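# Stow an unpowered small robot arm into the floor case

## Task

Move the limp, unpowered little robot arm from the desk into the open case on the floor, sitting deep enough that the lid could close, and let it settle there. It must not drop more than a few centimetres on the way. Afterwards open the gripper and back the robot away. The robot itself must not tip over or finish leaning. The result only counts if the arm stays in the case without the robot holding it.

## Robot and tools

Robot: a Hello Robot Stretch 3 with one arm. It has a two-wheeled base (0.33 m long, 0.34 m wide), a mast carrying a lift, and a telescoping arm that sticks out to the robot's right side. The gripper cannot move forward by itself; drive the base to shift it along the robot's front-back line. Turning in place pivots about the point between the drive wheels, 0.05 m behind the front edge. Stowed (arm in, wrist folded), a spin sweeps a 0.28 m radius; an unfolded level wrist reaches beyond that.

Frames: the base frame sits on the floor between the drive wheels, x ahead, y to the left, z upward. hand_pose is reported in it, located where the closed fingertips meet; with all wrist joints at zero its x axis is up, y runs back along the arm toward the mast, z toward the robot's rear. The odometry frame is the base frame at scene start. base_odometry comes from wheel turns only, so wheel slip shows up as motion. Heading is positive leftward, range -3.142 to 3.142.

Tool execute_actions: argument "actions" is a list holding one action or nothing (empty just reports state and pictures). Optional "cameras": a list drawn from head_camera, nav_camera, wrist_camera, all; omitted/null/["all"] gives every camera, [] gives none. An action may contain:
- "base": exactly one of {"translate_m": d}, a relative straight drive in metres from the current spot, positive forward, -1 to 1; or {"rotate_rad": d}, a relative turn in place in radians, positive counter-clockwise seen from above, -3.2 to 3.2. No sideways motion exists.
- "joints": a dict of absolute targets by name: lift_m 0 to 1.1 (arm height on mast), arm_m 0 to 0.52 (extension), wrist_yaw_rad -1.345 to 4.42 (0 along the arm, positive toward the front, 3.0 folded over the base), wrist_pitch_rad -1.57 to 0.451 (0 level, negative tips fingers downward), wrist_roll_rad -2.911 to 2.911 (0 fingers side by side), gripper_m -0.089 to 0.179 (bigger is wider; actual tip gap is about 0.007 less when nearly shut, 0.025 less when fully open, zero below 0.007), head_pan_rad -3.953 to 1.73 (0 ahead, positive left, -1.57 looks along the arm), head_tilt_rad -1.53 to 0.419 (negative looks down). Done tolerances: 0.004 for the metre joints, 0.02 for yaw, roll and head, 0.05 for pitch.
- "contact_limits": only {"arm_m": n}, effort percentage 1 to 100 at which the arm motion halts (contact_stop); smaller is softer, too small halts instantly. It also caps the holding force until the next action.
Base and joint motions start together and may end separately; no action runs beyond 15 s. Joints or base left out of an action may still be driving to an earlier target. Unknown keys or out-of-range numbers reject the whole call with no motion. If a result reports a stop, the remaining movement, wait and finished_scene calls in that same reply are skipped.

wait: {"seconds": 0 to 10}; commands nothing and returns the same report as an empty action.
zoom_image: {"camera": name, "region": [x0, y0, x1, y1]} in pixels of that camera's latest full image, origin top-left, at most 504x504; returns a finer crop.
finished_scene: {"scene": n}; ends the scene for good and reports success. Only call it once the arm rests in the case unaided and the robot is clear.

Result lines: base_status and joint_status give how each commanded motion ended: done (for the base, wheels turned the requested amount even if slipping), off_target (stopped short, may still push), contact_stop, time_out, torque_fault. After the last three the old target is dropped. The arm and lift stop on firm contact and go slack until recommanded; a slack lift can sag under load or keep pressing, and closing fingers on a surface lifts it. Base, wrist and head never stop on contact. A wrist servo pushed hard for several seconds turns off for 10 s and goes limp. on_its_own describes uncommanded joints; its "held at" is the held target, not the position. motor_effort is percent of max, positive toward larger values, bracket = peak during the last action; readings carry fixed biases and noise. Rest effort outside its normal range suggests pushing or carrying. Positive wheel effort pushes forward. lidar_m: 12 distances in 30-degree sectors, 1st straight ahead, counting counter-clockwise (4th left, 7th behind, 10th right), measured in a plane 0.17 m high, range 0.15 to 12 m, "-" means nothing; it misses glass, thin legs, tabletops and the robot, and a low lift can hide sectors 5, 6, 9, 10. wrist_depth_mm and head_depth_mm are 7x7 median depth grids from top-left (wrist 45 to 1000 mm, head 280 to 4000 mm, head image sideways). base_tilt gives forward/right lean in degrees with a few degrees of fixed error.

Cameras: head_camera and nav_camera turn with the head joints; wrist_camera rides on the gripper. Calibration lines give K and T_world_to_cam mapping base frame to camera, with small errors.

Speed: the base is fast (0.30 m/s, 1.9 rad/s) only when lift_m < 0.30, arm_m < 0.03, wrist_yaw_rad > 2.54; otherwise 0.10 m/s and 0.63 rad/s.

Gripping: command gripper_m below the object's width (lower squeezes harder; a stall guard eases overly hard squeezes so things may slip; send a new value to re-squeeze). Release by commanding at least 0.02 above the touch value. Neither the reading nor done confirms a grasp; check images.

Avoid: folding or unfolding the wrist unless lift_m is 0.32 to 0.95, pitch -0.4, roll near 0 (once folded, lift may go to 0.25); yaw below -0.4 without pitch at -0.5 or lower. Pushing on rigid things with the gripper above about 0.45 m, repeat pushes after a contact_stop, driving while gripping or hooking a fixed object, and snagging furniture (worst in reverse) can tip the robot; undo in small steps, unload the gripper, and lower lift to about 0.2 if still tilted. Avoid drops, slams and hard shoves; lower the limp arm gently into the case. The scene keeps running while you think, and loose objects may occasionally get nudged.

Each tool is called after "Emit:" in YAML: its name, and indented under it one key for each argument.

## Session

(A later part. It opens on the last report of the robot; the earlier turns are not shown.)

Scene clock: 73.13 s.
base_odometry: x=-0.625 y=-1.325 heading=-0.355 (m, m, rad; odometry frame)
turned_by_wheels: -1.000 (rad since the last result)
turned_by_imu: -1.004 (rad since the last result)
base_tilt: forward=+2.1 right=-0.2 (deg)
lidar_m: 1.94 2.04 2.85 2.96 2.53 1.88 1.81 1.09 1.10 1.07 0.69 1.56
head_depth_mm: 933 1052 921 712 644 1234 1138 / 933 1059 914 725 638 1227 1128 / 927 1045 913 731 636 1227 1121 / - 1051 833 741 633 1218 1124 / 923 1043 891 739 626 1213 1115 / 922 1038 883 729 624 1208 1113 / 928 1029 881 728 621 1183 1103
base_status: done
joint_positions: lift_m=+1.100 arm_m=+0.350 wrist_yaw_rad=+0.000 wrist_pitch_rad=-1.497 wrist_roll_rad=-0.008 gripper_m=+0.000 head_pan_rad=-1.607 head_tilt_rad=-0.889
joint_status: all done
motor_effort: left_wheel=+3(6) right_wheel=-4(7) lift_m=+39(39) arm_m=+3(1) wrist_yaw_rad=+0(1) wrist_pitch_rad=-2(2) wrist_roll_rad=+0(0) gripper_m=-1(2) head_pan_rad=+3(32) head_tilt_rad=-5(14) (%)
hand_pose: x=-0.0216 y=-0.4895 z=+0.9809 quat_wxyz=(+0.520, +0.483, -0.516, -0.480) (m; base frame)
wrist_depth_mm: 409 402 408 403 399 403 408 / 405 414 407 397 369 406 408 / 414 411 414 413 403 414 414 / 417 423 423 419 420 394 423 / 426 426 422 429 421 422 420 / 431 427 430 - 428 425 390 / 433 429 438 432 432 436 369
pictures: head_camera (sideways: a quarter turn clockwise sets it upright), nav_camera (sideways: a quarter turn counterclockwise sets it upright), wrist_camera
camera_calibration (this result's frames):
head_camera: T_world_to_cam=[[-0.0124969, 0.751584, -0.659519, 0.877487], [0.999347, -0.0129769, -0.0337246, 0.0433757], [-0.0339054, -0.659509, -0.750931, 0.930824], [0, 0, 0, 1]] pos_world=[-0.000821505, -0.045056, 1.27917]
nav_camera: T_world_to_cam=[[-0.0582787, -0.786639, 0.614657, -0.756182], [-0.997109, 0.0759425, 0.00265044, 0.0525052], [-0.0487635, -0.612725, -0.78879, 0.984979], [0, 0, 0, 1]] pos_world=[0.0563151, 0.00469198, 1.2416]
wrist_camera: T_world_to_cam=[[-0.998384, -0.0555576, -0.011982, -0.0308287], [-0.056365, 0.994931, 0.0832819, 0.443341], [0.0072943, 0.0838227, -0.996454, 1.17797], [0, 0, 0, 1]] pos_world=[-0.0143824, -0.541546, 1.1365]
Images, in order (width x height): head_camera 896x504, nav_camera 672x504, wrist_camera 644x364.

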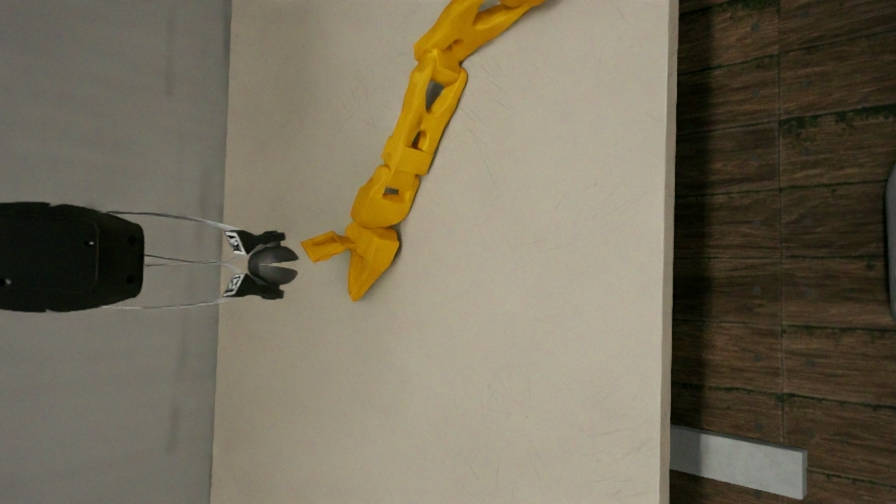

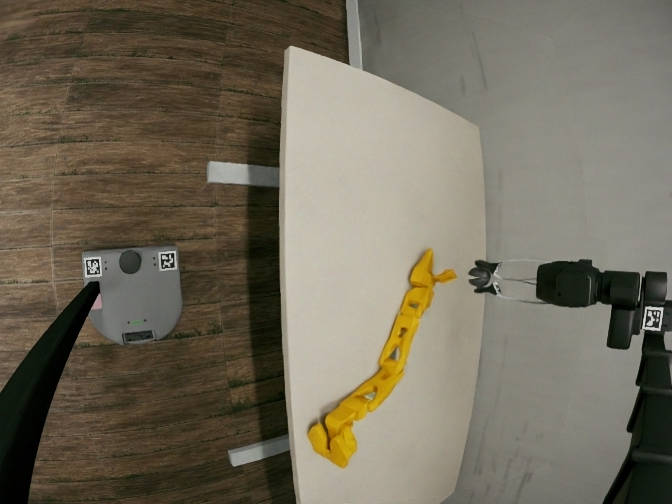

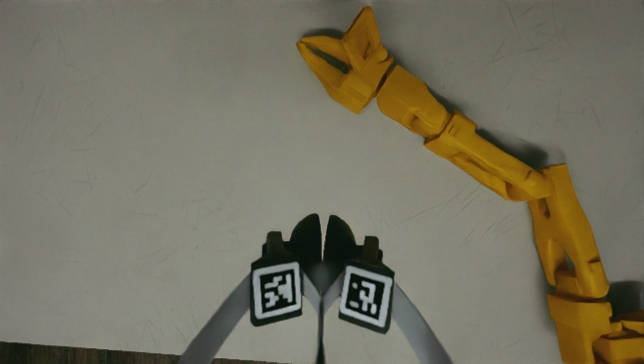

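Emit:
execute_actions:
  actions:
    - {"base":{"translate_m":-0.12},"joints":{"arm_m":0.52,"lift_m":0.95,"wrist_pitch_rad":-1.4}}
  cameras: ["head_camera","wrist_camera"]

Emit:
execute_actions:
  actions:
    - {"joints":{"lift_m":0.87}}
  cameras: ["head_camera","wrist_camera"]

Scene clock: 80.03 s.
base_odometry: x=-0.738 y=-1.283 heading=-0.355 (m, m, rad; odometry frame)
turned_by_wheels: +0.000 (rad since the last result)
turned_by_imu: +0.001 (rad since the last result)
base_tilt: forward=+2.0 right=+0.0 (deg)
lidar_m: 2.06 2.17 3.04 2.98 2.36 1.75 1.70 0.99 1.10 1.07 0.75 1.55
head_depth_mm: 897 - - 738 581 1233 1134 / - 1073 891 738 611 1236 1128 / 966 1052 907 713 634 1221 1129 / - 1054 875 723 633 1220 1119 / 926 1043 871 738 628 1209 1115 / 919 1047 883 731 624 1200 1111 / 917 1033 879 728 620 1202 1103
base_status: done
joint_positions: lift_m=+0.950 arm_m=+0.520 wrist_yaw_rad=+0.000 wrist_pitch_rad=-1.402 wrist_roll_rad=-0.008 gripper_m=+0.000 head_pan_rad=-1.607 head_tilt_rad=-0.889
joint_status: all done
motor_effort: left_wheel=+3(4) right_wheel=-2(8) lift_m=+30(33) arm_m=+3(2) wrist_yaw_rad=+0(0) wrist_pitch_rad=+1(0) wrist_roll_rad=+0(0) gripper_m=-2(1) head_pan_rad=+3(3) head_tilt_rad=-5(4) (%)
hand_pose: x=-0.0216 y=-0.6838 z=+0.8322 quat_wxyz=(+0.542, +0.458, -0.538, -0.455) (m; base frame)
wrist_depth_mm: 276 277 277 277 278 279 279 / 277 275 277 277 278 276 279 / 275 275 278 274 274 278 277 / 274 273 275 275 274 273 276 / 276 274 274 273 276 276 276 / 272 237 228 - 274 274 275 / 272 191 212 272 272 272 272
pictures: head_camera (sideways: a quarter turn clockwise sets it upright), wrist_camera
camera_calibration (this result's frames):
head_camera: T_world_to_cam=[[-0.0125025, 0.751585, -0.659518, 0.877486], [0.999347, -0.0129694, -0.0337246, 0.0433756], [-0.0339005, -0.659509, -0.750932, 0.930825], [0, 0, 0, 1]] pos_world=[-0.000821171, -0.045056, 1.27917]
wrist_camera: T_world_to_cam=[[-0.99838, -0.0564995, -0.00668974, -0.0484518], [-0.0564246, 0.998347, -0.0109109, 0.729754], [0.00729514, -0.0105158, -0.999918, 0.984463], [0, 0, 0, 1]] pos_world=[-0.0143791, -0.720933, 0.99202]
Images, in order (width x height): head_camera 896x504, wrist_camera 644x364.

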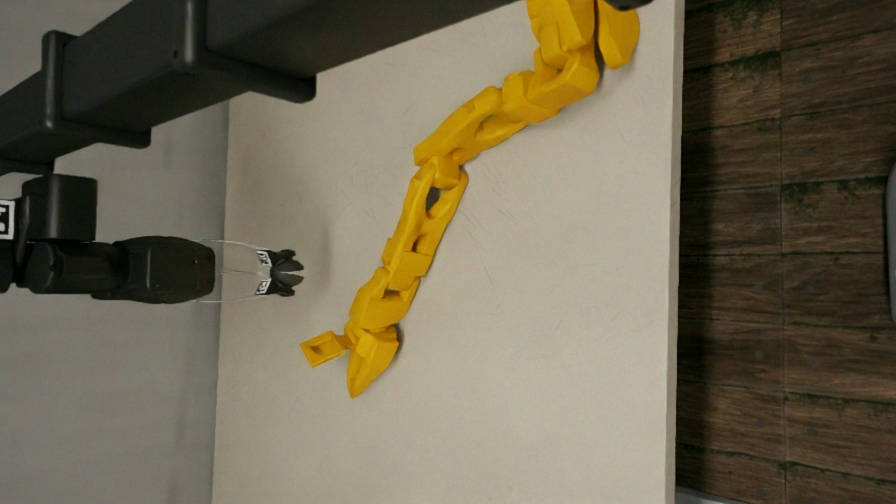

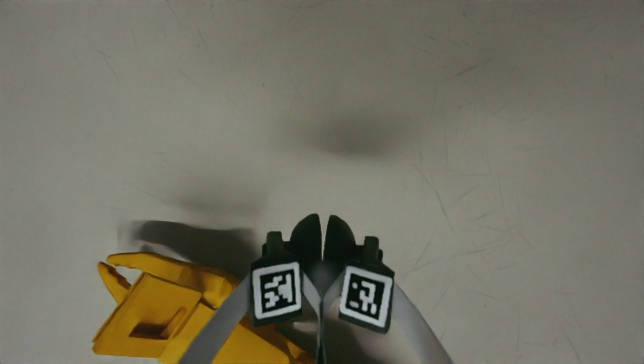

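Scene clock: 81.60 s.
base_odometry: x=-0.738 y=-1.283 heading=-0.355 (m, m, rad; odometry frame)
turned_by_wheels: +0.000 (rad since the last result)
turned_by_imu: +0.000 (rad since the last result)
base_tilt: forward=+2.0 right=+0.0 (deg)
lidar_m: 2.06 2.17 3.06 2.97 2.36 1.75 1.70 0.99 1.10 1.07 0.74 1.55
head_depth_mm: 930 1057 955 - - - 1121 / 929 1028 - 668 615 1232 1132 / 891 1070 907 713 635 1225 1122 / 889 - 902 723 630 1220 1123 / 919 1036 881 735 628 1213 1116 / 923 1042 884 734 625 1207 1112 / 920 1032 875 728 623 1212 1109
base_status: not commanded
joint_positions: lift_m=+0.870 arm_m=+0.520 wrist_yaw_rad=+0.000 wrist_pitch_rad=-1.402 wrist_roll_rad=-0.008 gripper_m=+0.000 head_pan_rad=-1.607 head_tilt_rad=-0.889
joint_status: all done
motor_effort: left_wheel=+3(2) right_wheel=-3(3) lift_m=+30(31) arm_m=+3(3) wrist_yaw_rad=+0(0) wrist_pitch_rad=+1(1) wrist_roll_rad=+0(0) gripper_m=-1(1) head_pan_rad=+4(4) head_tilt_rad=-4(4) (%)
hand_pose: x=-0.0216 y=-0.6838 z=+0.7522 quat_wxyz=(+0.542, +0.458, -0.538, -0.455) (m; base frame)
wrist_depth_mm: 198 197 197 198 196 198 199 / 195 196 195 198 197 198 198 / 196 196 197 196 196 196 198 / 196 197 197 196 196 196 197 / 195 196 195 197 195 196 197 / 167 195 195 - 196 195 196 / 194 147 194 194 195 195 195
pictures: head_camera (sideways: a quarter turn clockwise sets it upright), wrist_camera
camera_calibration (this result's frames):
head_camera: T_world_to_cam=[[-0.0125025, 0.751585, -0.659518, 0.877486], [0.999347, -0.0129695, -0.0337246, 0.0433756], [-0.0339005, -0.659509, -0.750932, 0.930825], [0, 0, 0, 1]] pos_world=[-0.000821171, -0.045056, 1.27917]
wrist_camera: T_world_to_cam=[[-0.99838, -0.0564998, -0.00668973, -0.0489873], [-0.0564249, 0.998347, -0.0109107, 0.728883], [0.00729512, -0.0105155, -0.999918, 0.904469], [0, 0, 0, 1]] pos_world=[-0.014379, -0.720935, 0.91202]
Images, in order (width x height): head_camera 896x504, wrist_camera 644x364.

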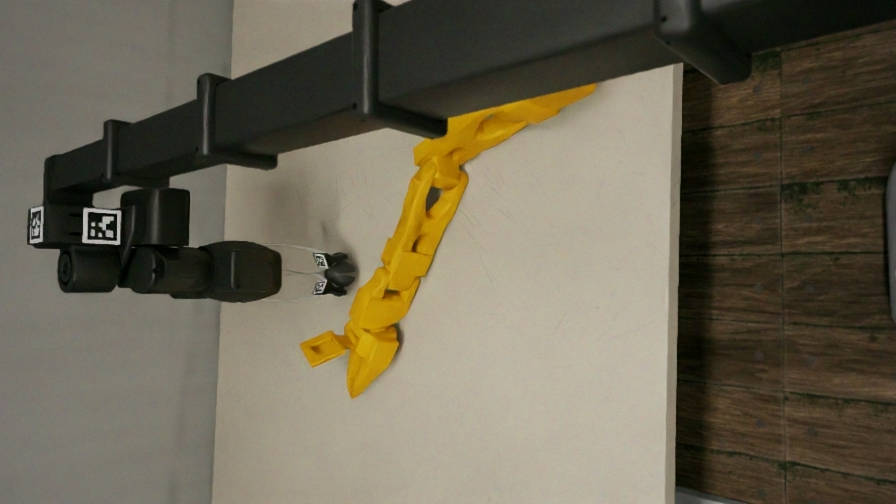

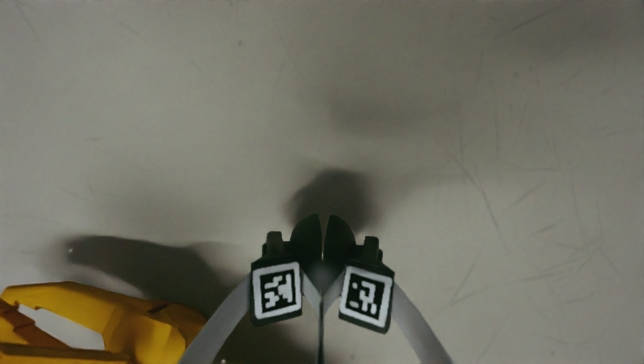

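Emit:
execute_actions:
  actions:
    - {"joints":{"lift_m":0.86,"arm_m":0.34}}
  cameras: ["head_camera","nav_camera"]

Scene clock: 86.97 s.
base_odometry: x=-0.738 y=-1.283 heading=-0.355 (m, m, rad; odometry frame)
turned_by_wheels: +0.000 (rad since the last result)
turned_by_imu: +0.001 (rad since the last result)
base_tilt: forward=+2.1 right=+0.0 (deg)
lidar_m: 2.06 2.17 3.04 2.98 2.35 1.75 1.70 0.99 1.10 1.07 0.75 1.55
head_depth_mm: 930 1054 952 - - - 1112 / 925 1041 - 741 625 1230 1132 / 923 - 880 749 633 1226 1123 / 926 - - 675 629 1213 1121 / 924 1046 892 688 627 1214 1122 / 925 1040 883 682 625 1206 1112 / 918 1029 877 725 621 1197 1105
base_status: not commanded
joint_positions: lift_m=+0.860 arm_m=+0.340 wrist_yaw_rad=+0.000 wrist_pitch_rad=-1.388 wrist_roll_rad=-0.008 gripper_m=+0.000 head_pan_rad=-1.607 head_tilt_rad=-0.889
joint_status: all done
motor_effort: left_wheel=+3(3) right_wheel=-4(5) lift_m=+31(32) arm_m=-3(3) wrist_yaw_rad=+0(0) wrist_pitch_rad=-7(8) wrist_roll_rad=+0(0) gripper_m=-1(2) head_pan_rad=+4(4) head_tilt_rad=-4(5) (%)
hand_pose: x=-0.0216 y=-0.5082 z=+0.7425 quat_wxyz=(+0.546, +0.454, -0.541, -0.451) (m; base frame)
wrist_depth_mm: 188 190 190 190 191 190 191 / 188 190 190 189 191 190 189 / 187 188 188 190 188 189 189 / 187 187 188 187 188 188 188 / 136 156 186 187 187 187 187 / 123 123 153 - 186 186 185 / 138 121 129 134 185 185 186
pictures: head_camera (sideways: a quarter turn clockwise sets it upright), nav_camera (sideways: a quarter turn counterclockwise sets it upright)
camera_calibration (this result's frames):
head_camera: T_world_to_cam=[[-0.0125202, 0.751617, -0.659481, 0.877439], [0.999347, -0.0129427, -0.0337235, 0.0433742], [-0.0338826, -0.659473, -0.750964, 0.930866], [0, 0, 0, 1]] pos_world=[-0.000819998, -0.0450551, 1.27916]
nav_camera: T_world_to_cam=[[-0.0582542, -0.786671, 0.614618, -0.756131], [-0.997111, 0.07591, 0.00265241, 0.0525026], [-0.0487422, -0.612688, -0.788821, 0.985019], [0, 0, 0, 1]] pos_world=[0.0563151, 0.00469659, 1.2416]
Images, in order (width x height): head_camera 896x504, nav_camera 672x504.

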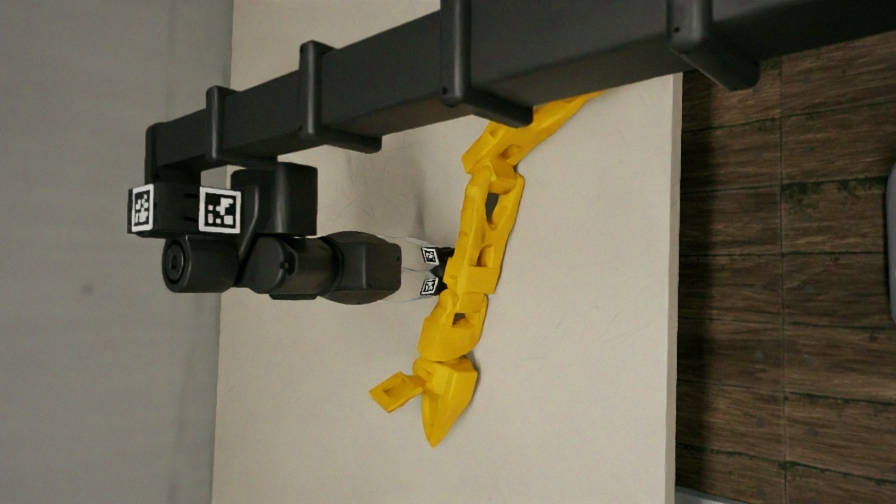

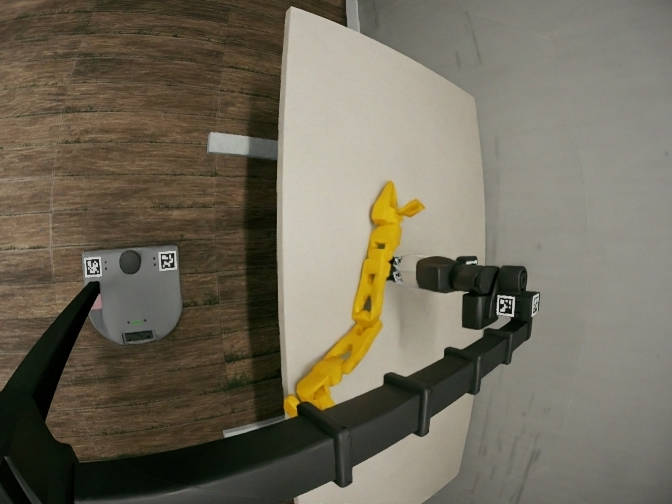

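Emit:
execute_actions:
  actions:
    - {"base":{"translate_m":0.075},"joints":{"arm_m":0.38}}
  cameras: []

Emit:
execute_actions:
  actions:
    - {"joints":{"arm_m":0.25,"head_pan_rad":-1.8}}
  cameras: ["head_camera","nav_camera"]

Scene clock: 94.23 s.
base_odometry: x=-0.667 y=-1.309 heading=-0.355 (m, m, rad; odometry frame)
turned_by_wheels: +0.000 (rad since the last result)
turned_by_imu: +0.000 (rad since the last result)
base_tilt: forward=+1.9 right=-0.1 (deg)
lidar_m: 1.98 2.10 2.92 2.96 2.47 1.83 1.77 1.05 1.10 1.07 0.71 1.56
head_depth_mm: 934 1058 942 - - - 1120 / 931 1050 - 750 627 1235 1133 / 929 - 880 746 636 1222 1118 / 924 - 841 690 631 1219 1121 / 921 1045 891 687 626 1209 1114 / 921 1044 887 732 623 1205 1110 / 921 1027 879 726 620 1185 1107
base_status: done
joint_positions: lift_m=+0.860 arm_m=+0.380 wrist_yaw_rad=+0.000 wrist_pitch_rad=-1.398 wrist_roll_rad=-0.008 gripper_m=+0.000 head_pan_rad=-1.607 head_tilt_rad=-0.889
joint_status: all done
motor_effort: left_wheel=+2(4) right_wheel=-3(4) lift_m=+31(31) arm_m=+3(3) wrist_yaw_rad=+0(0) wrist_pitch_rad=-2(7) wrist_roll_rad=+0(0) gripper_m=-2(2) head_pan_rad=+3(4) head_tilt_rad=-3(4) (%)
hand_pose: x=-0.0216 y=-0.5449 z=+0.7423 quat_wxyz=(+0.543, +0.457, -0.539, -0.454) (m; base frame)
wrist_depth_mm: 188 188 188 189 188 189 189 / 187 188 188 188 189 189 190 / 186 187 187 188 188 188 187 / 186 186 187 186 187 187 187 / 186 187 186 186 186 186 187 / 185 151 166 - 185 187 187 / 148 93 134 186 185 186 186
pictures: none
No camera images: the call's "cameras" was empty. Leave "cameras" out to get every camera's image.

Scene clock: 96.43 s.
base_odometry: x=-0.667 y=-1.309 heading=-0.355 (m, m, rad; odometry frame)
turned_by_wheels: +0.000 (rad since the last result)
turned_by_imu: +0.000 (rad since the last result)
base_tilt: forward=+2.0 right=-0.1 (deg)
lidar_m: 1.99 2.09 2.93 2.96 2.47 1.83 1.77 1.05 1.10 1.07 0.71 1.55
head_depth_mm: 1010 1127 926 760 673 - - / 996 1105 920 792 - - 1117 / 970 1085 972 - 609 1255 1141 / 951 1065 - 740 605 1237 1134 / 931 1032 - 722 602 1217 1118 / 910 1028 883 716 597 1187 1111 / 894 1003 877 729 597 1180 1102
base_status: not commanded
joint_positions: lift_m=+0.860 arm_m=+0.250 wrist_yaw_rad=+0.000 wrist_pitch_rad=-1.392 wrist_roll_rad=-0.008 gripper_m=+0.000 head_pan_rad=-1.793 head_tilt_rad=-0.889
joint_status: all done
motor_effort: left_wheel=+3(3) right_wheel=-4(4) lift_m=+30(31) arm_m=-3(2) wrist_yaw_rad=+0(0) wrist_pitch_rad=-4(6) wrist_roll_rad=+0(0) gripper_m=-2(2) head_pan_rad=-4(26) head_tilt_rad=-5(4) (%)
hand_pose: x=-0.0216 y=-0.4172 z=+0.7424 quat_wxyz=(+0.545, +0.455, -0.540, -0.452) (m; base frame)
wrist_depth_mm: 189 191 190 190 191 190 191 / 189 189 189 189 190 190 190 / 188 187 188 188 190 189 190 / 187 187 187 187 188 187 189 / 186 187 188 186 186 186 187 / 155 134 147 - 185 187 187 / 112 134 126 137 140 170 185
pictures: head_camera (sideways: a quarter turn clockwise sets it upright), nav_camera (sideways: a quarter turn counterclockwise sets it upright)
camera_calibration (this result's frames):
head_camera: T_world_to_cam=[[0.126869, 0.74096, -0.659456, 0.876556], [0.979671, -0.197755, -0.0337227, 0.0434932], [-0.155398, -0.641772, -0.750986, 0.931636], [0, 0, 0, 1]] pos_world=[-0.0090425, -0.042994, 1.27916]
nav_camera: T_world_to_cam=[[-0.20291, -0.762303, 0.614591, -0.755214], [-0.965815, 0.259221, 0.00265377, 0.05231], [-0.161338, -0.593042, -0.788841, 0.985733], [0, 0, 0, 1]] pos_world=[0.0563169, -0.00468035, 1.2416]
Images, in order (width x height): head_camera 896x504, nav_camera 672x504.

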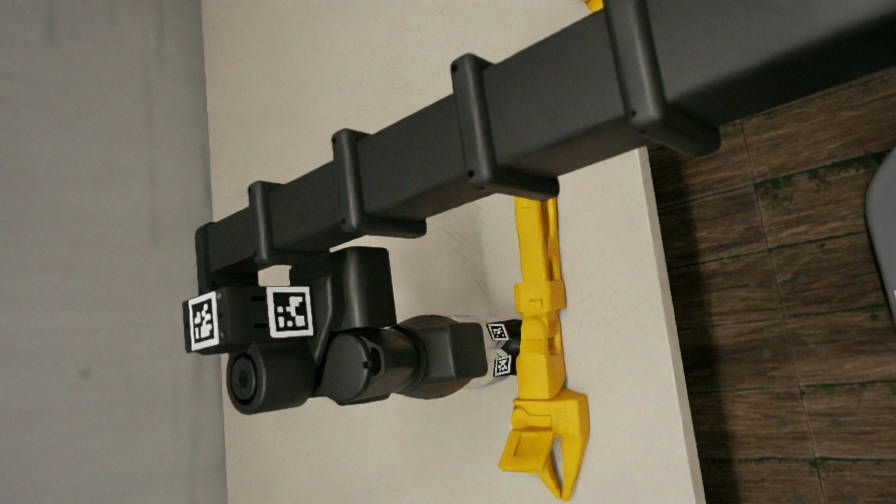

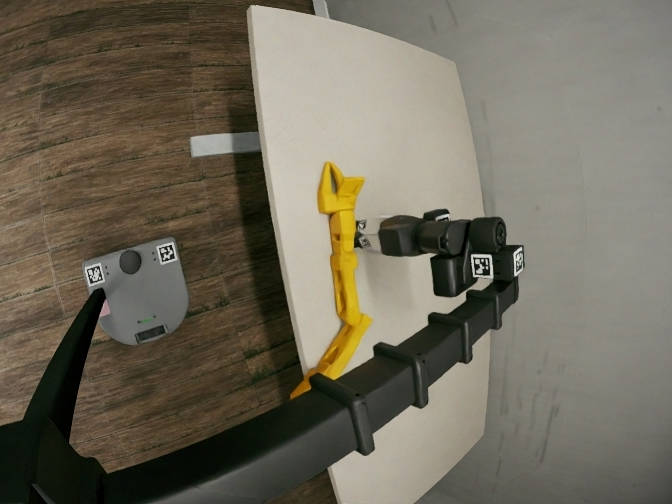

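Emit:
execute_actions:
  actions:
    - {"joints":{"arm_m":0.27,"lift_m":1.1,"wrist_pitch_rad":-1.5}}
  cameras: []

Emit:
execute_actions:
  actions:
    - {"base":{"translate_m":-0.17},"joints":{"arm_m":0.2,"head_pan_rad":-1.6,"head_tilt_rad":-1.05}}

Scene clock: 102.10 s.
base_odometry: x=-0.667 y=-1.309 heading=-0.355 (m, m, rad; odometry frame)
turned_by_wheels: +0.000 (rad since the last result)
turned_by_imu: +0.001 (rad since the last result)
base_tilt: forward=+2.0 right=-0.1 (deg)
lidar_m: 1.99 2.09 2.91 2.96 2.47 1.83 1.77 1.05 1.10 1.07 0.71 1.55
head_depth_mm: 1012 1134 924 757 594 1280 1137 / 991 1102 912 753 612 1274 1127 / 974 1074 907 747 612 1255 1141 / 949 1061 904 741 606 1240 1136 / 928 1055 899 735 603 1210 1112 / - 1042 884 732 589 1180 1105 / 906 1008 878 728 595 1180 1105
base_status: not commanded
joint_positions: lift_m=+1.100 arm_m=+0.270 wrist_yaw_rad=+0.000 wrist_pitch_rad=-1.496 wrist_roll_rad=-0.008 gripper_m=+0.000 head_pan_rad=-1.793 head_tilt_rad=-0.889
joint_status: all done
motor_effort: left_wheel=+2(3) right_wheel=-4(4) lift_m=+39(42) arm_m=+3(1) wrist_yaw_rad=+0(0) wrist_pitch_rad=-2(8) wrist_roll_rad=+0(0) gripper_m=-2(1) head_pan_rad=-5(4) head_tilt_rad=-4(4) (%)
hand_pose: x=-0.0216 y=-0.4096 z=+0.9809 quat_wxyz=(+0.520, +0.483, -0.516, -0.480) (m; base frame)
wrist_depth_mm: 404 406 409 403 403 403 400 / 413 414 415 408 411 413 414 / 414 414 414 414 421 413 413 / 424 420 422 421 418 422 418 / 425 427 371 378 402 423 421 / - 434 426 - 431 423 427 / - - - - - - 384
pictures: none
No camera images: the call's "cameras" was empty. Leave "cameras" out to get every camera's image.

Scene clock: 104.77 s.
base_odometry: x=-0.827 y=-1.250 heading=-0.354 (m, m, rad; odometry frame)
turned_by_wheels: +0.000 (rad since the last result)
turned_by_imu: +0.001 (rad since the last result)
base_tilt: forward=+2.0 right=-0.1 (deg)
lidar_m: 2.16 2.27 2.99 3.08 2.23 1.65 1.60 0.91 1.10 1.06 0.80 1.55
head_depth_mm: 987 909 769 668 571 1223 1111 / 988 898 765 666 550 1223 1121 / 997 892 758 661 604 1210 - / - 882 724 620 1285 1212 - / 970 875 748 629 1276 1206 1091 / 964 868 743 618 1270 1198 1087 / 963 863 736 619 1268 1188 1085
base_status: done
joint_positions: lift_m=+1.100 arm_m=+0.200 wrist_yaw_rad=+0.000 wrist_pitch_rad=-1.497 wrist_roll_rad=-0.008 gripper_m=+0.000 head_pan_rad=-1.607 head_tilt_rad=-1.037
joint_status: all done
motor_effort: left_wheel=+3(3) right_wheel=-3(8) lift_m=+39(39) arm_m=-3(1) wrist_yaw_rad=+0(0) wrist_pitch_rad=-2(2) wrist_roll_rad=+0(0) gripper_m=-2(2) head_pan_rad=+4(25) head_tilt_rad=-5(13) (%)
hand_pose: x=-0.0216 y=-0.3402 z=+0.9809 quat_wxyz=(+0.520, +0.483, -0.516, -0.480) (m; base frame)
wrist_depth_mm: 408 412 405 406 407 410 402 / 412 413 409 412 410 409 409 / 415 412 414 414 412 414 417 / 416 419 370 371 417 423 418 / 424 423 423 426 424 422 420 / - - - - 382 375 - / - - - - - - -
pictures: head_camera (sideways: a quarter turn clockwise sets it upright), nav_camera (sideways: a quarter turn counterclockwise sets it upright), wrist_camera
camera_calibration (this result's frames):
head_camera: T_world_to_cam=[[-0.00920088, 0.840494, -0.541743, 0.724021], [0.999516, -0.00836942, -0.0299605, 0.038468], [-0.0297157, -0.541756, -0.84001, 1.04662], [0, 0, 0, 1]] pos_world=[-0.000686901, -0.0412023, 1.27255]
nav_camera: T_world_to_cam=[[-0.0613248, -0.868527, 0.491834, -0.596156], [-0.99713, 0.0752226, 0.00850688, 0.044882], [-0.0443855, -0.489901, -0.870647, 1.09136], [0, 0, 0, 1]] pos_world=[0.0566347, 0.0135062, 1.24302]
wrist_camera: T_world_to_cam=[[-0.998391, -0.0554346, -0.0119665, -0.0225109], [-0.0562393, 0.994958, 0.0830418, 0.295122], [0.00730277, 0.0835811, -0.996474, 1.16539], [0, 0, 0, 1]] pos_world=[-0.0143879, -0.392287, 1.13651]
Images, in order (width x height): head_camera 896x504, nav_camera 672x504, wrist_camera 644x364.

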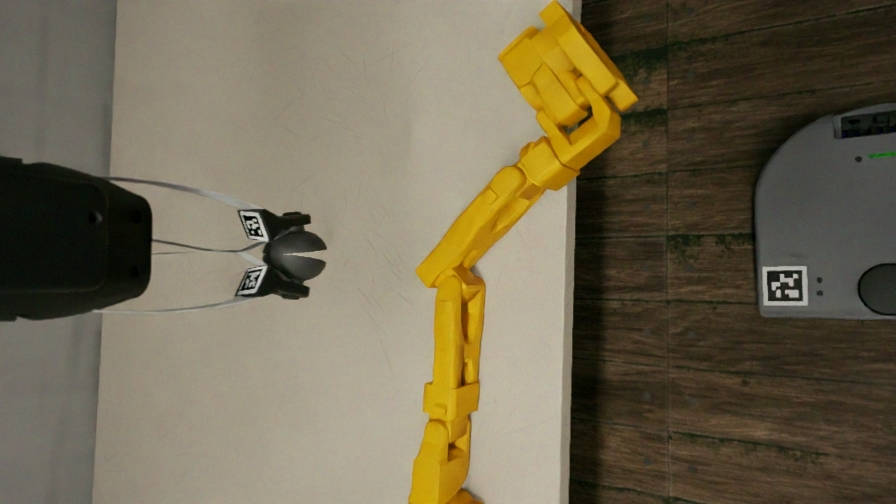

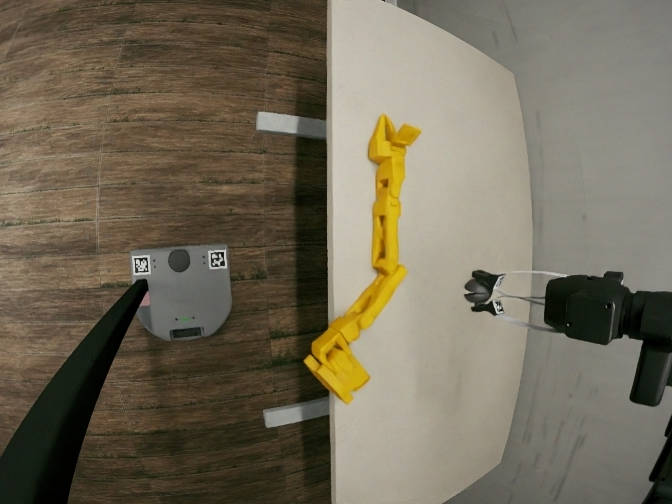

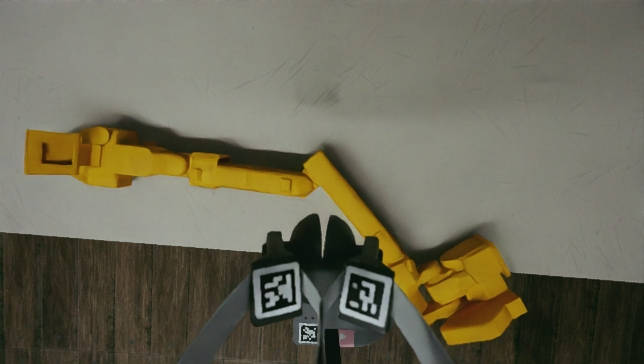

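Emit:
execute_actions:
  actions:
    - {"base":{"translate_m":0.035},"joints":{"arm_m":0.125,"lift_m":0.865}}
  cameras: ["head_camera"]

Emit:
execute_actions:
  actions:
    - {"joints":{"arm_m":0.40,"head_tilt_rad":-0.95}}
  cameras: ["head_camera","nav_camera"]

Scene clock: 111.57 s.
base_odometry: x=-0.794 y=-1.262 heading=-0.354 (m, m, rad; odometry frame)
turned_by_wheels: +0.000 (rad since the last result)
turned_by_imu: +0.001 (rad since the last result)
base_tilt: forward=+2.1 right=+0.0 (deg)
lidar_m: 2.13 2.23 3.13 3.02 2.28 1.69 1.64 0.94 1.10 1.07 0.78 1.55
head_depth_mm: 989 923 - - - 1200 1107 / 989 934 - 643 554 1219 1120 / 987 935 - 580 1285 1221 - / 981 892 - - 1309 1212 - / 972 875 749 629 1276 1206 1096 / 960 869 742 624 1271 1201 1090 / 961 860 738 611 1264 1188 1087
base_status: done
joint_positions: lift_m=+0.865 arm_m=+0.125 wrist_yaw_rad=+0.000 wrist_pitch_rad=-1.497 wrist_roll_rad=-0.008 gripper_m=+0.000 head_pan_rad=-1.607 head_tilt_rad=-1.037
joint_status: all done
motor_effort: left_wheel=+3(4) right_wheel=-3(6) lift_m=+31(31) arm_m=-3(3) wrist_yaw_rad=+0(0) wrist_pitch_rad=-2(2) wrist_roll_rad=+0(0) gripper_m=-2(2) head_pan_rad=+4(4) head_tilt_rad=-4(5) (%)
hand_pose: x=-0.0216 y=-0.2652 z=+0.7466 quat_wxyz=(+0.520, +0.483, -0.516, -0.480) (m; base frame)
wrist_depth_mm: 129 128 126 123 127 181 181 / 185 184 168 160 142 126 183 / 186 186 186 186 185 125 185 / 188 188 188 187 189 173 124 / 910 890 191 191 190 189 127 / 915 922 901 - 926 898 136 / 947 922 981 - 916 940 144
pictures: head_camera (sideways: a quarter turn clockwise sets it upright)
camera_calibration (this result's frames):
head_camera: T_world_to_cam=[[-0.00929204, 0.840565, -0.54163, 0.723875], [0.999517, -0.00825388, -0.0299567, 0.0384632], [-0.0296512, -0.541647, -0.840083, 1.04671], [0, 0, 0, 1]] pos_world=[-0.000682162, -0.0411991, 1.27255]
Images, in order (width x height): head_camera 896x504.

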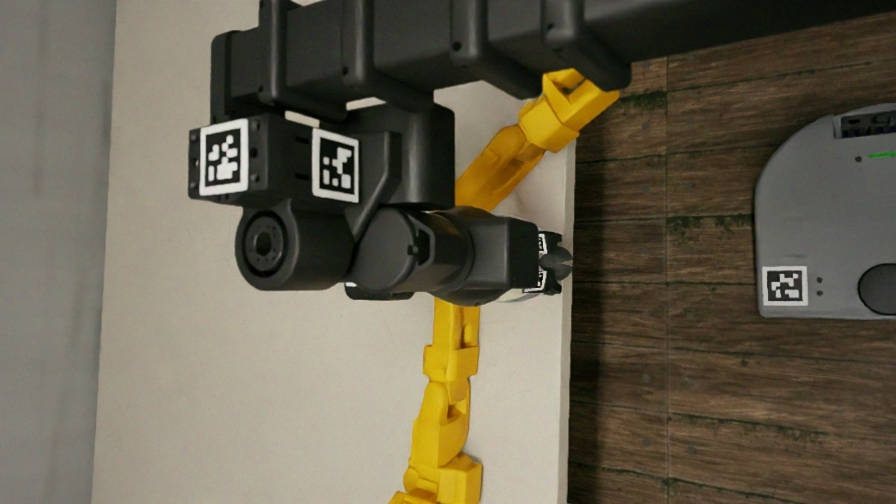

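Scene clock: 114.83 s.
base_odometry: x=-0.794 y=-1.262 heading=-0.354 (m, m, rad; odometry frame)
turned_by_wheels: +0.000 (rad since the last result)
turned_by_imu: -0.001 (rad since the last result)
base_tilt: forward=+2.0 right=-0.1 (deg)
lidar_m: 2.12 2.24 3.11 2.99 2.28 1.69 1.64 0.94 1.10 1.07 0.78 1.54
head_depth_mm: 952 1040 889 - - - 1107 / 928 - - 714 605 1248 1119 / 911 965 840 694 586 1235 1144 / 908 - 757 660 598 1237 1146 / 944 1013 788 699 606 1230 1117 / 945 994 812 694 602 1227 1097 / 941 994 815 689 599 1219 1091
base_status: not commanded
joint_positions: lift_m=+0.865 arm_m=+0.400 wrist_yaw_rad=-0.002 wrist_pitch_rad=-1.514 wrist_roll_rad=+0.000 gripper_m=+0.000 head_pan_rad=-1.607 head_tilt_rad=-0.950
joint_status: all done
motor_effort: left_wheel=+0(3) right_wheel=-1(11) lift_m=+31(31) arm_m=+3(9) wrist_yaw_rad=+2(5) wrist_pitch_rad=+8(60) wrist_roll_rad=-4(10) gripper_m=-1(4) head_pan_rad=+3(4) head_tilt_rad=-1(7) (%)
hand_pose: x=-0.0216 y=-0.5351 z=+0.7467 quat_wxyz=(+0.514, +0.485, -0.514, -0.486) (m; base frame)
wrist_depth_mm: 179 179 125 178 179 179 178 / 182 181 181 127 182 181 182 / 184 183 184 125 185 184 184 / 187 186 187 185 128 186 186 / 190 190 189 189 135 188 189 / 192 193 192 - 143 191 192 / 195 195 196 195 148 194 195
pictures: head_camera (sideways: a quarter turn clockwise sets it upright), nav_camera (sideways: a quarter turn counterclockwise sets it upright)
camera_calibration (this result's frames):
head_camera: T_world_to_cam=[[-0.0112549, 0.790246, -0.612686, 0.816458], [0.999421, -0.0107786, -0.0322614, 0.0414676], [-0.0320983, -0.612694, -0.789668, 0.981182], [0, 0, 0, 1]] pos_world=[-0.000760218, -0.0435915, 1.27638]
nav_camera: T_world_to_cam=[[-0.0594138, -0.822521, 0.565623, -0.692292], [-0.997132, 0.0755154, 0.00507323, 0.0493514], [-0.0468861, -0.563699, -0.824648, 1.03159], [0, 0, 0, 1]] pos_world=[0.0564452, 0.00835354, 1.24202]
Images, in order (width x height): head_camera 896x504, nav_camera 672x504.

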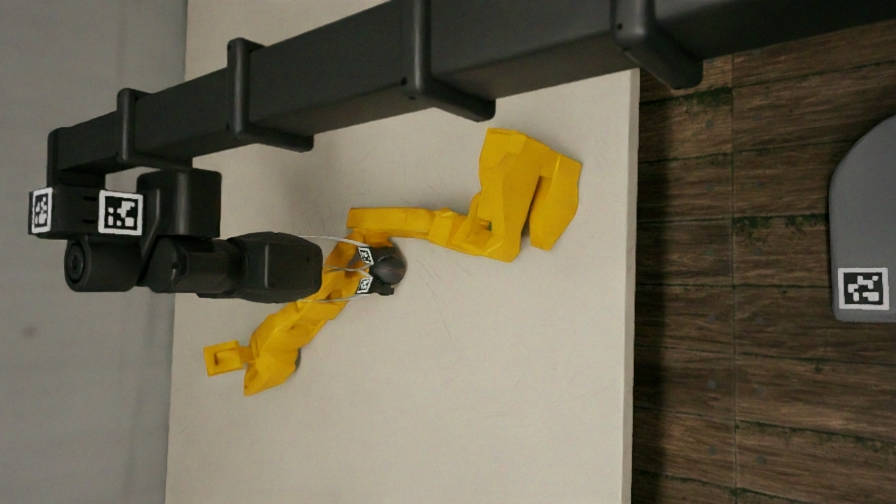

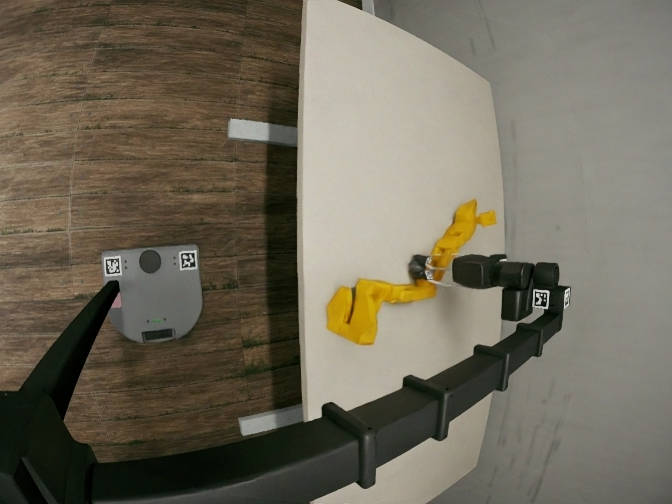

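Emit:
execute_actions:
  actions:
    - {"joints":{"arm_m":0.38,"lift_m":0.98}}
  cameras: []

Emit:
execute_actions:
  actions:
    - {"base":{"translate_m":0.13},"joints":{"arm_m":0.52,"wrist_pitch_rad":-0.85,"head_tilt_rad":-0.8}}
  cameras: ["wrist_camera"]

Emit:
execute_actions:
  actions:
    - {"joints":{"lift_m":0.81}}
  cameras: ["head_camera","wrist_camera"]

Scene clock: 121.80 s.
base_odometry: x=-0.794 y=-1.262 heading=-0.354 (m, m, rad; odometry frame)
turned_by_wheels: +0.000 (rad since the last result)
turned_by_imu: +0.000 (rad since the last result)
base_tilt: forward=+1.9 right=-0.2 (deg)
lidar_m: 2.12 2.23 3.12 2.99 2.28 1.69 1.64 0.94 1.10 1.06 0.78 1.55
head_depth_mm: - 1017 831 717 618 1256 1124 / 967 1034 847 713 615 1253 1126 / 987 1031 841 694 586 1240 1146 / - 945 788 671 597 1235 1142 / 945 1012 787 698 603 1234 1112 / 943 997 808 695 601 1221 1096 / 943 992 812 690 600 1222 1086
base_status: not commanded
joint_positions: lift_m=+0.980 arm_m=+0.380 wrist_yaw_rad=-0.002 wrist_pitch_rad=-1.502 wrist_roll_rad=-0.001 gripper_m=+0.000 head_pan_rad=-1.607 head_tilt_rad=-0.950
joint_status: all done
motor_effort: left_wheel=+0(1) right_wheel=-1(1) lift_m=+40(41) arm_m=-2(5) wrist_yaw_rad=+1(1) wrist_pitch_rad=+1(7) wrist_roll_rad=-3(4) gripper_m=-2(2) head_pan_rad=+3(4) head_tilt_rad=-1(1) (%)
hand_pose: x=-0.0216 y=-0.5190 z=+0.8613 quat_wxyz=(+0.517, +0.482, -0.517, -0.483) (m; base frame)
wrist_depth_mm: 291 290 290 290 291 289 290 / 294 296 295 271 296 292 290 / 296 300 300 271 297 295 294 / 298 302 299 301 251 300 301 / 304 305 302 305 268 303 304 / 307 308 308 - 307 308 310 / 313 311 312 311 312 312 312
pictures: none
No camera images: the call's "cameras" was empty. Leave "cameras" out to get every camera's image.

Scene clock: 124.17 s.
base_odometry: x=-0.672 y=-1.307 heading=-0.354 (m, m, rad; odometry frame)
turned_by_wheels: +0.000 (rad since the last result)
turned_by_imu: +0.000 (rad since the last result)
base_tilt: forward=+1.9 right=-0.1 (deg)
lidar_m: 2.00 2.10 2.92 2.97 2.46 1.83 1.77 1.05 1.10 1.07 0.71 1.55
head_depth_mm: 894 - - 827 685 576 1161 / - 1075 1027 824 631 580 1157 / - 1031 1035 781 677 589 1146 / - 1030 1022 808 670 585 1142 / 900 1025 1012 807 667 582 1134 / 899 1019 1006 799 664 579 1130 / 895 1018 999 792 662 576 1114
base_status: done
joint_positions: lift_m=+0.980 arm_m=+0.520 wrist_yaw_rad=-0.001 wrist_pitch_rad=-0.863 wrist_roll_rad=-0.001 gripper_m=+0.000 head_pan_rad=-1.607 head_tilt_rad=-0.803
joint_status: all done
motor_effort: left_wheel=+1(3) right_wheel=-2(3) lift_m=+39(39) arm_m=+3(3) wrist_yaw_rad=+0(1) wrist_pitch_rad=+7(5) wrist_roll_rad=-3(3) gripper_m=-2(2) head_pan_rad=+4(3) head_tilt_rad=+1(9) (%)
hand_pose: x=-0.0218 y=-0.8128 z=+0.9081 quat_wxyz=(+0.643, +0.296, -0.642, -0.296) (m; base frame)
wrist_depth_mm: 351 345 342 338 334 333 326 / 410 408 400 393 386 380 377 / 434 437 443 452 443 449 446 / 399 399 408 405 408 418 418 / 362 364 371 378 374 374 383 / 331 338 345 - 345 347 347 / 313 315 313 316 318 323 327
pictures: wrist_camera
camera_calibration (this result's frames):
wrist_camera: T_world_to_cam=[[-0.998744, -0.046232, 0.019304, -0.0706639], [-0.0495046, 0.851432, -0.522124, 1.20442], [0.00770274, -0.522424, -0.852651, 0.509211], [0, 0, 0, 1]] pos_world=[-0.0148732, -0.762723, 1.0644]
Images, in order (width x height): wrist_camera 644x364.

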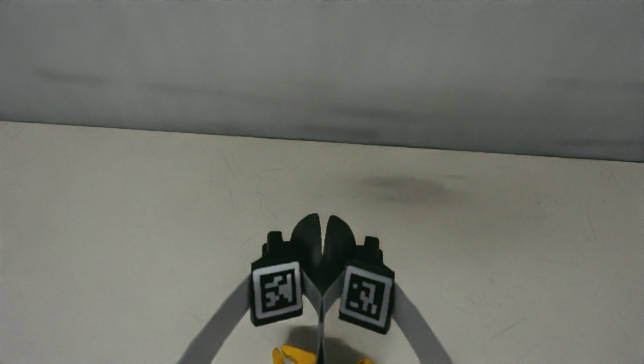

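Scene clock: 126.40 s.
base_odometry: x=-0.672 y=-1.307 heading=-0.354 (m, m, rad; odometry frame)
turned_by_wheels: +0.000 (rad since the last result)
turned_by_imu: +0.001 (rad since the last result)
base_tilt: forward=+2.0 right=+0.0 (deg)
lidar_m: 1.99 2.10 2.93 2.96 2.46 1.83 1.77 1.05 1.10 1.07 0.71 1.54
head_depth_mm: 914 1035 1053 859 - - - / 907 1034 1103 - - 590 1152 / 904 994 996 777 676 589 1148 / 904 - 893 809 670 585 1142 / 901 1023 1013 804 666 581 1138 / 898 1023 1007 802 662 579 1142 / 896 1020 998 792 659 577 1119
base_status: not commanded
joint_positions: lift_m=+0.839 arm_m=+0.520 wrist_yaw_rad=+0.009 wrist_pitch_rad=-0.807 wrist_roll_rad=-0.018 gripper_m=+0.000 head_pan_rad=-1.607 head_tilt_rad=-0.803
joint_status: lift_m contact_stop (moved -0.141 of -0.170)
on_its_own: lift_m is slack since a contact_stop, until your next command for it (your +0.810 is given up); wrist_pitch_rad is at rest, and its effort (-24) is outside its rest range (-20 to +32)
motor_effort: left_wheel=+4(5) right_wheel=-8(11) lift_m=+33(38) arm_m=+1(3) wrist_yaw_rad=-6(7) wrist_pitch_rad=-24(37) wrist_roll_rad=+5(6) gripper_m=-2(2) head_pan_rad=+3(4) head_tilt_rad=+0(1) (%)
hand_pose: x=-0.0201 y=-0.8246 z=+0.7756 quat_wxyz=(+0.658, +0.283, -0.643, -0.272) (m; base frame)
wrist_depth_mm: 342 332 327 326 318 310 311 / 313 319 324 327 343 348 347 / 280 282 287 288 293 296 301 / 251 253 259 259 262 266 270 / 228 230 232 240 238 241 243 / 207 210 214 - 216 219 221 / 192 194 195 198 199 202 203
pictures: head_camera (sideways: a quarter turn clockwise sets it upright), wrist_camera
camera_calibration (this result's frames):
head_camera: T_world_to_cam=[[-0.0147686, 0.692264, -0.721494, 0.958263], [0.999243, -0.015763, -0.0355783, 0.0457935], [-0.0360025, -0.721472, -0.691507, 0.853552], [0, 0, 0, 1]] pos_world=[-0.000876658, -0.0468341, 1.28325]
wrist_camera: T_world_to_cam=[[-0.997151, -0.0675496, 0.0335783, -0.0956312], [-0.0746422, 0.819163, -0.568683, 1.15438], [0.0109082, -0.569569, -0.821871, 0.327345], [0, 0, 0, 1]] pos_world=[-0.0127643, -0.765636, 0.92872]
Images, in order (width x height): head_camera 896x504, wrist_camera 644x364.

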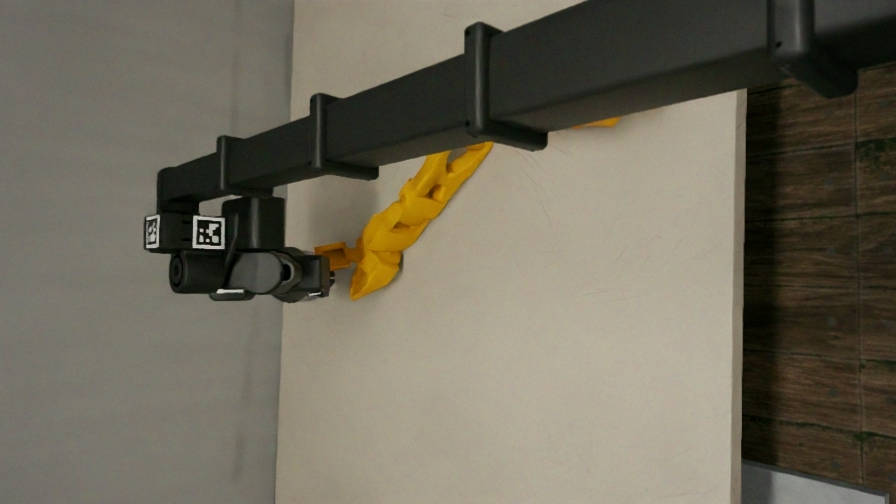

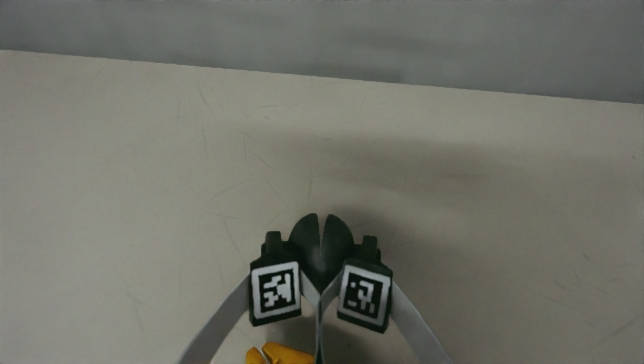

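Resting on the jaw; pitch down as a scoop, then pull.

Emit:
execute_actions:
  actions:
    - {"joints":{"lift_m":0.865,"wrist_pitch_rad":-1.35}}
  cameras: []

Emit:
execute_actions:
  actions:
    - {"joints":{"arm_m":0.33,"head_pan_rad":-1.75,"head_tilt_rad":-0.9}}
  cameras: ["head_camera","nav_camera"]

Scene clock: 130.50 s.
base_odometry: x=-0.672 y=-1.307 heading=-0.354 (m, m, rad; odometry frame)
turned_by_wheels: +0.000 (rad since the last result)
turned_by_imu: +0.000 (rad since the last result)
base_tilt: forward=+1.9 right=+0.0 (deg)
lidar_m: 1.99 2.10 2.92 2.96 2.47 1.82 1.77 1.04 1.10 1.07 0.71 1.55
head_depth_mm: 908 1032 1054 887 - - - / 905 1021 - - 662 591 1157 / 907 - 1029 793 675 588 1149 / 902 - 989 770 671 583 1148 / 898 1024 1010 808 668 584 1137 / 896 1024 1008 801 662 578 1136 / 897 1016 995 793 660 577 1116
base_status: not commanded
joint_positions: lift_m=+0.865 arm_m=+0.520 wrist_yaw_rad=+0.002 wrist_pitch_rad=-1.344 wrist_roll_rad=-0.014 gripper_m=+0.000 head_pan_rad=-1.607 head_tilt_rad=-0.803
joint_status: all done
motor_effort: left_wheel=+0(4) right_wheel=-1(6) lift_m=+39(39) arm_m=+1(1) wrist_yaw_rad=-1(5) wrist_pitch_rad=-3(42) wrist_roll_rad=+3(6) gripper_m=-2(2) head_pan_rad=+4(3) head_tilt_rad=+1(0) (%)
hand_pose: x=-0.0216 y=-0.6989 z=+0.7485 quat_wxyz=(+0.558, +0.444, -0.549, -0.437) (m; base frame)
wrist_depth_mm: 200 202 201 200 203 201 202 / 199 198 198 199 199 201 199 / 196 196 197 196 196 198 198 / 192 194 194 195 195 196 194 / 191 192 192 194 193 194 194 / 189 189 190 - 189 190 192 / 187 187 187 156 188 189 189
pictures: none
No camera images: the call's "cameras" was empty. Leave "cameras" out to get every camera's image.

Scene clock: 133.13 s.
base_odometry: x=-0.672 y=-1.307 heading=-0.354 (m, m, rad; odometry frame)
turned_by_wheels: +0.000 (rad since the last result)
turned_by_imu: +0.000 (rad since the last result)
base_tilt: forward=+1.9 right=+0.1 (deg)
lidar_m: 1.99 2.10 2.91 2.96 2.46 1.83 1.77 1.05 1.11 1.07 0.71 1.55
head_depth_mm: 985 1099 924 770 - - - / 974 1087 945 - - 1233 1125 / 951 1064 - 738 636 1248 1128 / 940 - 869 741 631 1222 1128 / 924 - - 654 626 1208 1113 / 914 1014 883 731 624 1204 1106 / 901 1011 876 728 622 1177 1110
base_status: not commanded
joint_positions: lift_m=+0.865 arm_m=+0.330 wrist_yaw_rad=+0.001 wrist_pitch_rad=-1.341 wrist_roll_rad=-0.012 gripper_m=+0.000 head_pan_rad=-1.743 head_tilt_rad=-0.889
joint_status: all done
motor_effort: left_wheel=+1(2) right_wheel=-3(3) lift_m=+39(39) arm_m=-3(10) wrist_yaw_rad=-1(1) wrist_pitch_rad=-5(6) wrist_roll_rad=+2(3) gripper_m=-2(2) head_pan_rad=-5(22) head_tilt_rad=-4(11) (%)
hand_pose: x=-0.0216 y=-0.5102 z=+0.7486 quat_wxyz=(+0.558, +0.443, -0.550, -0.437) (m; base frame)
wrist_depth_mm: 202 200 202 204 204 204 205 / 199 200 200 201 201 200 201 / 198 197 198 199 198 197 199 / 194 195 195 195 195 197 197 / 191 192 193 193 194 193 193 / 190 190 190 - 193 191 192 / 188 187 164 143 166 189 190
pictures: head_camera (sideways: a quarter turn clockwise sets it upright), nav_camera (sideways: a quarter turn counterclockwise sets it upright)
camera_calibration (this result's frames):
head_camera: T_world_to_cam=[[0.0895873, 0.746131, -0.659745, 0.877159], [0.988338, -0.148495, -0.0337315, 0.0434519], [-0.123137, -0.649029, -0.750733, 0.931109], [0, 0, 0, 1]] pos_world=[-0.0068735, -0.0437065, 1.27918]
nav_camera: T_world_to_cam=[[-0.164468, -0.771269, 0.614894, -0.755844], [-0.977576, 0.210565, 0.0026384, 0.0524017], [-0.13151, -0.600672, -0.788605, 0.985244], [0, 0, 0, 1]] pos_world=[0.0564842, -0.00218437, 1.24159]
Images, in order (width x height): head_camera 896x504, nav_camera 672x504.

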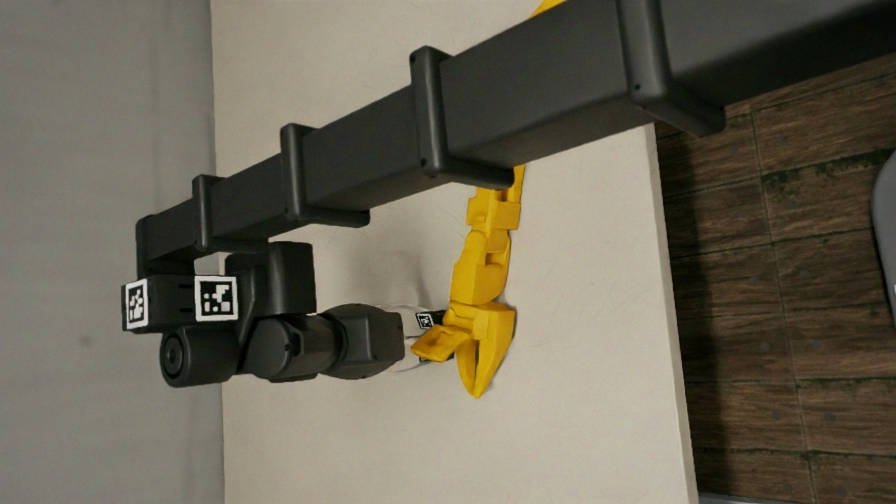

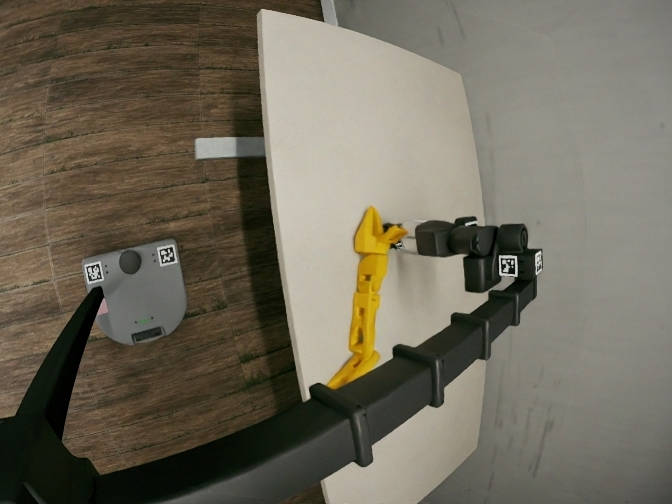

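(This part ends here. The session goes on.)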